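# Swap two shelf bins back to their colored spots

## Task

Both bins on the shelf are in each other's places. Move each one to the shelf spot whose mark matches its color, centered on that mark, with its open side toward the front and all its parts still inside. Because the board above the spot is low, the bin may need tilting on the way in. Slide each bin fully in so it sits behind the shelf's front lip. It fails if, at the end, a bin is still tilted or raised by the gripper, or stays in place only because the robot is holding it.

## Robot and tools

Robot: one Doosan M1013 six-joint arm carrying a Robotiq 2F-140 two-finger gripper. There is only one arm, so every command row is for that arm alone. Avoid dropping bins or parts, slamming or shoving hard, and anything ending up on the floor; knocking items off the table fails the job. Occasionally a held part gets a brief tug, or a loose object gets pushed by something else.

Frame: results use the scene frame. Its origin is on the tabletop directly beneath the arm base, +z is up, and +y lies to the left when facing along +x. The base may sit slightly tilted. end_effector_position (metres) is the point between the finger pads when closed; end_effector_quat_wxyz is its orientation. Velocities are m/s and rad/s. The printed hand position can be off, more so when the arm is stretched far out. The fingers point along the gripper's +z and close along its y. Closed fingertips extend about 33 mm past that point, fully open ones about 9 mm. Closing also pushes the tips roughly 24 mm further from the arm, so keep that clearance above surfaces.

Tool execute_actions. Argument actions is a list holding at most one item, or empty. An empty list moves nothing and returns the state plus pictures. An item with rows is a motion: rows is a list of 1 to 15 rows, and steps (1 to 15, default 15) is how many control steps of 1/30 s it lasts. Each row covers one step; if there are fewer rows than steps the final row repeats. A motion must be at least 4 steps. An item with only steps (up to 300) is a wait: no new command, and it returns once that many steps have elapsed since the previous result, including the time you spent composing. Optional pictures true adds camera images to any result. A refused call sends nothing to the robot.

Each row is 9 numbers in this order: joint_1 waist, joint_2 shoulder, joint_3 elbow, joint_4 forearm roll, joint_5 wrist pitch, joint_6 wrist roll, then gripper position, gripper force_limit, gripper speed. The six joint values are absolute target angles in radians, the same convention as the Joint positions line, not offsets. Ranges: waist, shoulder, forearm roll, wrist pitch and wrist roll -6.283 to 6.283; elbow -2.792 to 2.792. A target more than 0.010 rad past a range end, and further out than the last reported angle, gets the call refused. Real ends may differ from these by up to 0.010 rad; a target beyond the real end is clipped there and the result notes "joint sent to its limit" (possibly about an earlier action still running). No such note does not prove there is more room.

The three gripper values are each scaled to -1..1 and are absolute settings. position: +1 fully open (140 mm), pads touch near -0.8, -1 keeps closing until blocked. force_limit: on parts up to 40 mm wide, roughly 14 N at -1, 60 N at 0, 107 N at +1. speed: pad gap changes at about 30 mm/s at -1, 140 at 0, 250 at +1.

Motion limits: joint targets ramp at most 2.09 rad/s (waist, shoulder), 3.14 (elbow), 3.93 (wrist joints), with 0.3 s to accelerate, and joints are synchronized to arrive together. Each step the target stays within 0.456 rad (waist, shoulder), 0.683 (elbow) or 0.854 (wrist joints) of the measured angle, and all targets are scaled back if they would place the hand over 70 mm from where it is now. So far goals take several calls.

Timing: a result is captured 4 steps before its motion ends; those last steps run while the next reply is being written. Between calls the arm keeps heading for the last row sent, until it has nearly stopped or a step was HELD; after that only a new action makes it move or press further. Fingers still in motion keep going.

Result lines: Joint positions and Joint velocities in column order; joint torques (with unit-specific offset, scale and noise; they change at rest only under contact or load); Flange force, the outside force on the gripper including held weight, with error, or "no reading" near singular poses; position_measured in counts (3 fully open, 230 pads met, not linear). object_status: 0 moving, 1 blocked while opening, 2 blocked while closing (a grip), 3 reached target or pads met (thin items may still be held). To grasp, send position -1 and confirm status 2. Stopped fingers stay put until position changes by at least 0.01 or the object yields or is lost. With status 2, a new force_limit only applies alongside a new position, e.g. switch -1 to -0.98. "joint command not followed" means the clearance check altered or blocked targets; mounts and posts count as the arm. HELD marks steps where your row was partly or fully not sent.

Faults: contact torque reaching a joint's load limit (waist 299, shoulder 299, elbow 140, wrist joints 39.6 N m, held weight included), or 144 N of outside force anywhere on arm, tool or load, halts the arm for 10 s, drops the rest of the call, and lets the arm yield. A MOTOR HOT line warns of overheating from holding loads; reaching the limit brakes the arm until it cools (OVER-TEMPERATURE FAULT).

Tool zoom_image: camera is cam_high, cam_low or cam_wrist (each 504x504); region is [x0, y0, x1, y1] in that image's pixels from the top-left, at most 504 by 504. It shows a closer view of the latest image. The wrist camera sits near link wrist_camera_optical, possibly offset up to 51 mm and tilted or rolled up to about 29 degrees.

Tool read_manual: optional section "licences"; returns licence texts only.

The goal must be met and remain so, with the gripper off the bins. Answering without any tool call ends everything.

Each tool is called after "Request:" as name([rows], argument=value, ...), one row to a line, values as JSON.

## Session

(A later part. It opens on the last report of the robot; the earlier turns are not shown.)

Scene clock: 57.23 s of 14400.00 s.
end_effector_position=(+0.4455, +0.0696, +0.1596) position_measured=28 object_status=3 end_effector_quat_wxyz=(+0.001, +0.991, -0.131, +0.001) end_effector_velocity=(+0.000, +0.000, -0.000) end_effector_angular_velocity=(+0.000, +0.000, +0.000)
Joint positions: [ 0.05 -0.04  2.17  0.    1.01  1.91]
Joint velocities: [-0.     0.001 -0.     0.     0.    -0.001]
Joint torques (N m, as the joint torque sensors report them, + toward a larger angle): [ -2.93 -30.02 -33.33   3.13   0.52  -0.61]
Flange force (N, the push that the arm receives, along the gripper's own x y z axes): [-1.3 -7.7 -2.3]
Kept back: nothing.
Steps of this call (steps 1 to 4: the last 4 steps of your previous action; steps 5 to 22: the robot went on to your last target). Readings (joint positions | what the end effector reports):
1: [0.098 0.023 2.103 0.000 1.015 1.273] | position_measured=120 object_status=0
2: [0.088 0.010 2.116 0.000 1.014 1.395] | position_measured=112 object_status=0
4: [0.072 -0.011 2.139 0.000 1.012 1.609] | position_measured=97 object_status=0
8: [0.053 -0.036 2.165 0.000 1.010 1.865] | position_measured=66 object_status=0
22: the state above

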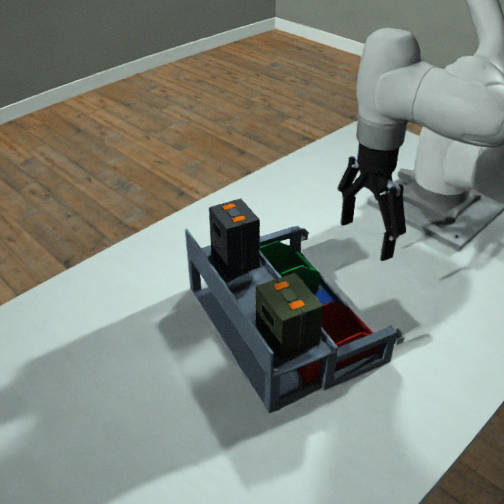

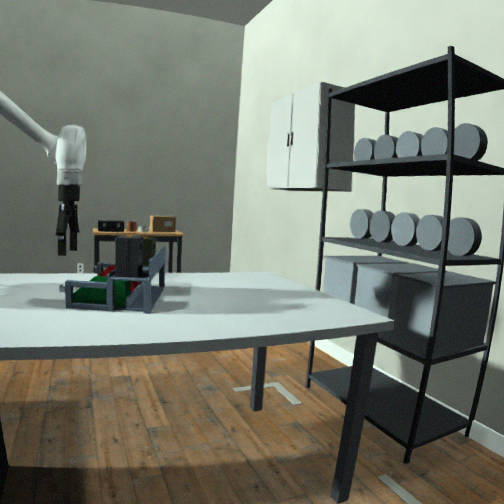

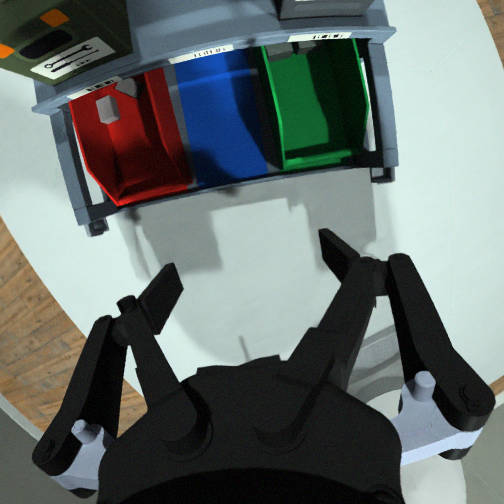

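Request:
execute_actions([
  {"rows":[[0.202,0.16,1.95,0,1.03,0.493,-0.55,0,0.5]],"steps":15},
])

Request:
execute_actions([
  {"steps":20},
])

Request:
execute_actions([
  {"rows":[[0.202,0.23,2.0,0,0.925,0.493,-0.55,0,-0.6],[0.202,0.23,2.0,0,0.925,0.493,-0.55,0,-0.6],[0.202,0.23,2.0,0,0.925,0.493,-0.55,0,-0.6],[0.202,0.23,2.0,0,0.925,0.493,-0.55,0,-0.6],[0.202,0.23,2.0,0,0.925,0.493,-0.55,0,-0.6],[0.202,0.23,2.0,0,0.925,0.493,-0.55,0,-0.6],[0.202,0.23,2.0,0,0.925,0.493,-0.55,0,-0.6],[0.202,0.264,2.021,0,0.877,0.493,-0.55,0,-0.6]],"steps":15},
])

Request:
execute_actions([
  {"rows":[[0.202,0.264,2.021,0,0.877,0.493,-1,0,-0.8]],"steps":15},
])

Request:
execute_actions([
  {"rows":[[0.202,0.262,2.02,0,0.88,0.493,-1,0,-0.8],[0.202,0.262,2.02,0,0.88,0.493,-1,0,-0.8],[0.204,0.263,2.019,0,0.88,0.495,-1,0,-0.8],[0.206,0.264,2.018,0,0.88,0.497,-1,0,-0.8],[0.208,0.265,2.017,0,0.88,0.499,-1,0,-0.8],[0.21,0.266,2.016,0,0.88,0.501,-1,0,-0.8],[0.211,0.266,2.015,0,0.881,0.502,-1,0,-0.8]],"steps":13},
])

Request:
execute_actions([
  {"rows":[[0.211,0.266,2.015,0,0.881,0.502,-0.55,0,-0.8]],"steps":15},
])

Request:
execute_actions([
  {"rows":[[0.211,0.16,1.95,0,1.03,0.502,-0.55,0,-0.6]],"steps":14},
])

Request:
execute_actions([
  {"rows":[[0.05,-0.04,2.17,0,1.01,1.91,0.8,0,0]],"steps":15},
])

Request:
execute_actions([
  {"steps":22},
], pictures=true)

Request:
zoom_image(camera="cam_wrist", region=[40, 40, 400, 240])

Scene clock: 58.17 s of 14400.00 s.
end_effector_position=(+0.5157, +0.1243, +0.1637) position_measured=127 object_status=0 end_effector_quat_wxyz=(+0.002, +0.971, +0.240, +0.001) end_effector_velocity=(+0.228, +0.213, -0.004) end_effector_angular_velocity=(-0.010, +0.016, +3.739)
Joint positions: [ 0.143  0.083  2.035 -0.     1.022  1.256]
Joint velocities: [ 0.323  0.425 -0.463 -0.     0.043 -3.416]
Joint torques (N m, as the joint torque sensors report them, + toward a larger angle): [ -2.51 -46.26 -29.53   2.92   0.97  -0.18]
Flange force (N, the push that the arm receives, along the gripper's own x y z axes): [8.8 -3.1 -2.7]
Steps of this call (steps 1 to 15: the robot went on to your last target; steps 16 to 17: nothing new was sent; steps 18 to 28: the first 11 steps of this action). Readings (joint positions | what the end effector reports):
18: [0.050 -0.040 2.170 -0.000 1.010 1.910] | position_measured=28 object_status=0
19: [0.051 -0.039 2.169 -0.000 1.010 1.904] | position_measured=32 object_status=0
21: [0.061 -0.026 2.154 -0.000 1.011 1.848] | position_measured=53 object_status=0
25: [0.108 0.036 2.086 -0.000 1.017 1.565] | position_measured=95 object_status=0
28: the state above

Scene clock: 58.83 s of 14400.00 s.
end_effector_position=(+0.5559, +0.1656, +0.1615) position_measured=199 object_status=3 end_effector_quat_wxyz=(+0.002, +0.794, +0.608, +0.000) end_effector_velocity=(+0.000, +0.000, +0.000) end_effector_angular_velocity=(+0.001, -0.000, -0.001)
Joint positions: [ 0.202  0.16   1.95  -0.     1.03   0.493]
Joint velocities: [-0.    -0.    -0.001  0.001  0.     0.001]
Joint torques (N m, as the joint torque sensors report them, + toward a larger angle): [ -2.97 -51.52 -33.72   3.33   0.38   0.21]
Flange force (N, the push that the arm receives, along the gripper's own x y z axes): [5.2 0.0 -2.2]
Kept back: nothing.
Steps of this call (steps 1 to 4: the last 4 steps of your previous action; steps 5 to 20: the robot went on to your last target). Readings (joint positions | what the end effector reports):
1: [0.154 0.097 2.020 -0.000 1.024 1.136] | position_measured=137 object_status=0
2: [0.163 0.109 2.006 -0.000 1.025 1.013] | position_measured=148 object_status=0
4: [0.179 0.130 1.983 -0.000 1.027 0.799] | position_measured=169 object_status=0
8: [0.199 0.156 1.955 -0.000 1.030 0.539] | position_measured=199 object_status=0
20: the state above

Scene clock: 59.20 s of 14400.00 s.
end_effector_position=(+0.5546, +0.1651, +0.0751) position_measured=199 object_status=3 end_effector_quat_wxyz=(-0.002, +0.794, +0.608, -0.009) end_effector_velocity=(-0.041, -0.012, -0.270) end_effector_angular_velocity=(-0.033, +0.124, +0.003)
Joint positions: [0.202 0.257 2.017 0.    0.887 0.493]
Joint velocities: [-0.     0.312  0.206 -0.005 -0.39  -0.   ]
Joint torques (N m, as the joint torque sensors report them, + toward a larger angle): [ -1.04 -78.26 -37.47   3.54   0.62  -0.19]
Flange force (N, the push that the arm receives, along the gripper's own x y z axes): [6.7 -0.5 2.4]
Steps of this call (steps 1 to 11: the first 11 steps of this action). Readings (joint positions | what the end effector reports):
1: [0.202 0.160 1.950 -0.000 1.030 0.493] | position_measured=199 object_status=3
2: [0.202 0.164 1.952 0.000 1.024 0.493] | position_measured=199 object_status=3
4: [0.202 0.193 1.973 0.000 0.980 0.493] | position_measured=199 object_status=3
8: [0.202 0.230 2.000 0.000 0.925 0.493] | position_measured=199 object_status=3
11: the state above

Scene clock: 59.70 s of 14400.00 s.
end_effector_position=(+0.5544, +0.1650, +0.0689) position_measured=221 object_status=0 end_effector_quat_wxyz=(-0.003, +0.794, +0.608, -0.010) end_effector_velocity=(-0.000, -0.000, -0.001) end_effector_angular_velocity=(-0.000, +0.001, +0.000)
Joint positions: [ 0.202  0.264  2.021 -0.     0.877  0.493]
Joint velocities: [-0.     0.001  0.    -0.    -0.    -0.   ]
Joint torques (N m, as the joint torque sensors report them, + toward a larger angle): [ -2.8  -51.26 -27.97   2.44   0.18   0.16]
Flange force (N, the push that the arm receives, along the gripper's own x y z axes): [1.8 -5.0 -10.6]
Steps of this call (steps 1 to 4: the last 4 steps of your previous action; steps 5 to 15: the first 11 steps of this action). Readings (joint positions | what the end effector reports):
5: [0.202 0.264 2.021 -0.000 0.877 0.493] | position_measured=199 object_status=0
6: [0.202 0.264 2.021 -0.000 0.877 0.493] | position_measured=200 object_status=0
8: [0.202 0.264 2.021 -0.000 0.877 0.493] | position_measured=206 object_status=0
12: [0.202 0.264 2.021 -0.000 0.877 0.493] | position_measured=217 object_status=0
15: the state above

Scene clock: 60.13 s of 14400.00 s.
end_effector_position=(+0.5555, +0.1704, +0.0703) position_measured=221 object_status=2 end_effector_quat_wxyz=(-0.002, +0.794, +0.608, -0.010) end_effector_velocity=(+0.001, +0.005, +0.001) end_effector_angular_velocity=(-0.000, +0.000, -0.001)
Joint positions: [ 0.211  0.266  2.015 -0.     0.881  0.502]
Joint velocities: [ 0.009  0.002 -0.006 -0.     0.005  0.01 ]
Joint torques (N m, as the joint torque sensors report them, + toward a larger angle): [ -4.13 -55.41 -28.83   2.55   0.44   0.32]
Flange force (N, the push that the arm receives, along the gripper's own x y z axes): [1.2 -1.9 -3.3]
Steps of this call (steps 1 to 4: the last 4 steps of your previous action; steps 5 to 13: the first 9 steps of this action). Readings (joint positions | what the end effector reports):
5: [0.202 0.264 2.021 -0.000 0.877 0.493] | position_measured=221 object_status=2
6: [0.202 0.263 2.021 -0.000 0.878 0.493] | position_measured=221 object_status=2
8: [0.203 0.262 2.019 -0.000 0.880 0.493] | position_measured=221 object_status=2
12: [0.210 0.266 2.016 -0.000 0.881 0.501] | position_measured=221 object_status=2
13: the state above

Scene clock: 60.63 s of 14400.00 s.
end_effector_position=(+0.5555, +0.1706, +0.0703) position_measured=199 object_status=0 end_effector_quat_wxyz=(-0.002, +0.794, +0.608, -0.010) end_effector_velocity=(+0.000, +0.000, +0.000) end_effector_angular_velocity=(+0.001, -0.001, +0.001)
Joint positions: [ 0.211  0.266  2.015 -0.     0.881  0.502]
Joint velocities: [-0.    -0.001  0.     0.    -0.001 -0.001]
Joint torques (N m, as the joint torque sensors report them, + toward a larger angle): [ -1.53 -55.7  -29.12   2.31   0.33  -0.12]
Flange force (N, the push that the arm receives, along the gripper's own x y z axes): [2.2 -1.3 -5.1]
Steps of this call (steps 1 to 4: the last 4 steps of your previous action; steps 5 to 15: the first 11 steps of this action). Readings (joint positions | what the end effector reports):
5: [0.211 0.266 2.015 -0.000 0.881 0.502] | position_measured=221 object_status=0
6: [0.211 0.266 2.015 -0.000 0.881 0.502] | position_measured=221 object_status=0
8: [0.211 0.266 2.015 -0.000 0.881 0.502] | position_measured=214 object_status=0
12: [0.211 0.266 2.015 -0.000 0.881 0.502] | position_measured=203 object_status=0
15: the state above

Scene clock: 61.10 s of 14400.00 s.
end_effector_position=(+0.5543, +0.1707, +0.1615) position_measured=199 object_status=3 end_effector_quat_wxyz=(+0.002, +0.794, +0.608, +0.000) end_effector_velocity=(-0.002, -0.000, -0.001) end_effector_angular_velocity=(-0.002, +0.006, +0.000)
Joint positions: [0.211 0.16  1.95  0.    1.03  0.502]
Joint velocities: [-0.     0.001  0.001 -0.     0.004 -0.   ]
Joint torques (N m, as the joint torque sensors report them, + toward a larger angle): [ -0.29 -55.92 -36.88   3.67   0.55  -0.13]
Flange force (N, the push that the arm receives, along the gripper's own x y z axes): [2.6 2.1 1.8]
Steps of this call (steps 1 to 4: the last 4 steps of your previous action; steps 5 to 14: the first 10 steps of this action). Readings (joint positions | what the end effector reports):
5: [0.211 0.266 2.015 -0.000 0.881 0.502] | position_measured=199 object_status=3
6: [0.211 0.263 2.013 -0.000 0.887 0.502] | position_measured=199 object_status=3
8: [0.211 0.233 1.995 -0.000 0.928 0.502] | position_measured=199 object_status=3
12: [0.211 0.163 1.952 0.000 1.025 0.502] | position_measured=199 object_status=3
14: the state above

Scene clock: 61.60 s of 14400.00 s.
end_effector_position=(+0.4892, +0.1041, +0.1623) position_measured=127 object_status=0 end_effector_quat_wxyz=(+0.002, +0.962, +0.274, +0.000) end_effector_velocity=(-0.235, -0.208, -0.003) end_effector_angular_velocity=(+0.007, -0.018, -3.797)
Joint positions: [0.112 0.037 2.087 0.    1.016 1.156]
Joint velocities: [-0.347 -0.431  0.46  -0.001 -0.035  3.451]
Joint torques (N m, as the joint torque sensors report them, + toward a larger angle): [ -2.87 -34.13 -32.82   3.52   0.74  -0.01]
Flange force (N, the push that the arm receives, along the gripper's own x y z axes): [3.5 -7.6 -4.4]
Steps of this call (steps 1 to 4: the last 4 steps of your previous action; steps 5 to 15: the first 11 steps of this action). Readings (joint positions | what the end effector reports):
5: [0.211 0.160 1.950 0.000 1.030 0.502] | position_measured=199 object_status=0
6: [0.210 0.159 1.952 0.000 1.029 0.509] | position_measured=195 object_status=0
8: [0.199 0.146 1.969 0.000 1.026 0.565] | position_measured=180 object_status=0
12: [0.150 0.084 2.037 0.000 1.020 0.847] | position_measured=150 object_status=0
15: the state above

Scene clock: 62.33 s of 14400.00 s.
end_effector_position=(+0.4455, +0.0696, +0.1596) position_measured=28 object_status=3 end_effector_quat_wxyz=(+0.001, +0.991, -0.131, +0.001) end_effector_velocity=(-0.000, -0.000, -0.000) end_effector_angular_velocity=(-0.000, +0.001, -0.000)
Joint positions: [ 0.05 -0.04  2.17  0.    1.01  1.91]
Joint velocities: [ 0.     0.     0.    -0.     0.001  0.   ]
Joint torques (N m, as the joint torque sensors report them, + toward a larger angle): [ -2.33 -30.42 -33.38   3.42   0.38  -0.27]
Flange force (N, the push that the arm receives, along the gripper's own x y z axes): [0.1 -6.0 -2.0]
Kept back: nothing.
Steps of this call (steps 1 to 4: the last 4 steps of your previous action; steps 5 to 22: the robot went on to your last target). Readings (joint positions | what the end effector reports):
1: [0.101 0.023 2.102 0.000 1.015 1.277] | position_measured=120 object_status=0
2: [0.091 0.011 2.116 0.000 1.014 1.399] | position_measured=112 object_status=0
4: [0.074 -0.011 2.138 0.000 1.012 1.612] | position_measured=97 object_status=0
8: [0.053 -0.036 2.165 0.000 1.010 1.866] | position_measured=66 object_status=0
22: the state above

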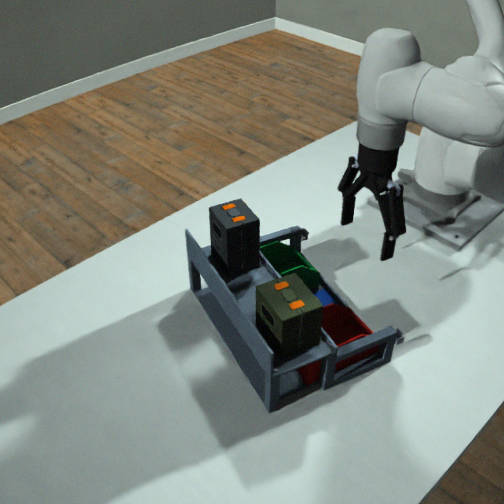

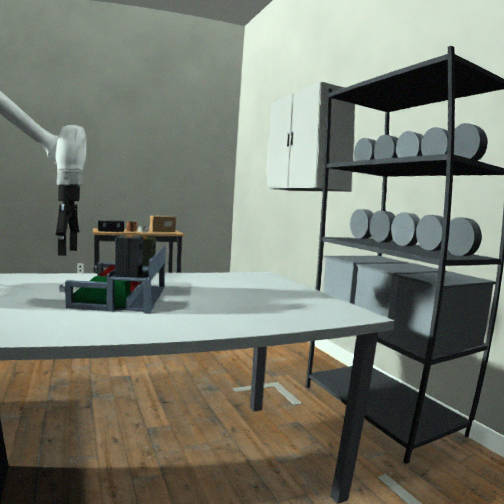

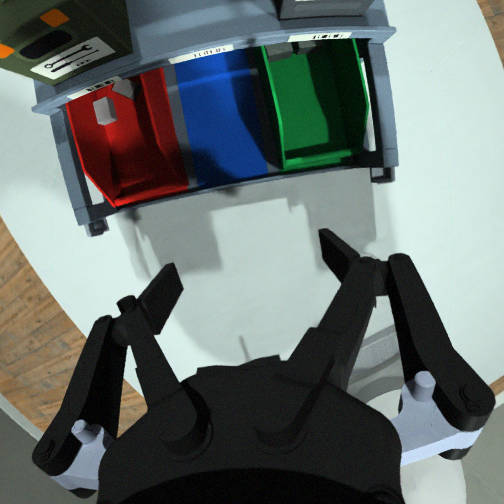

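Region (40, 40, 400, 240) of cam_wrist's 504x504 image, scaled by 1.400, with more detail than that image has.

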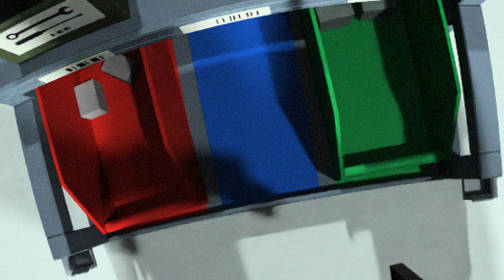

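Request:
finished_scene(scene=1)

The scene is finished: the task was done.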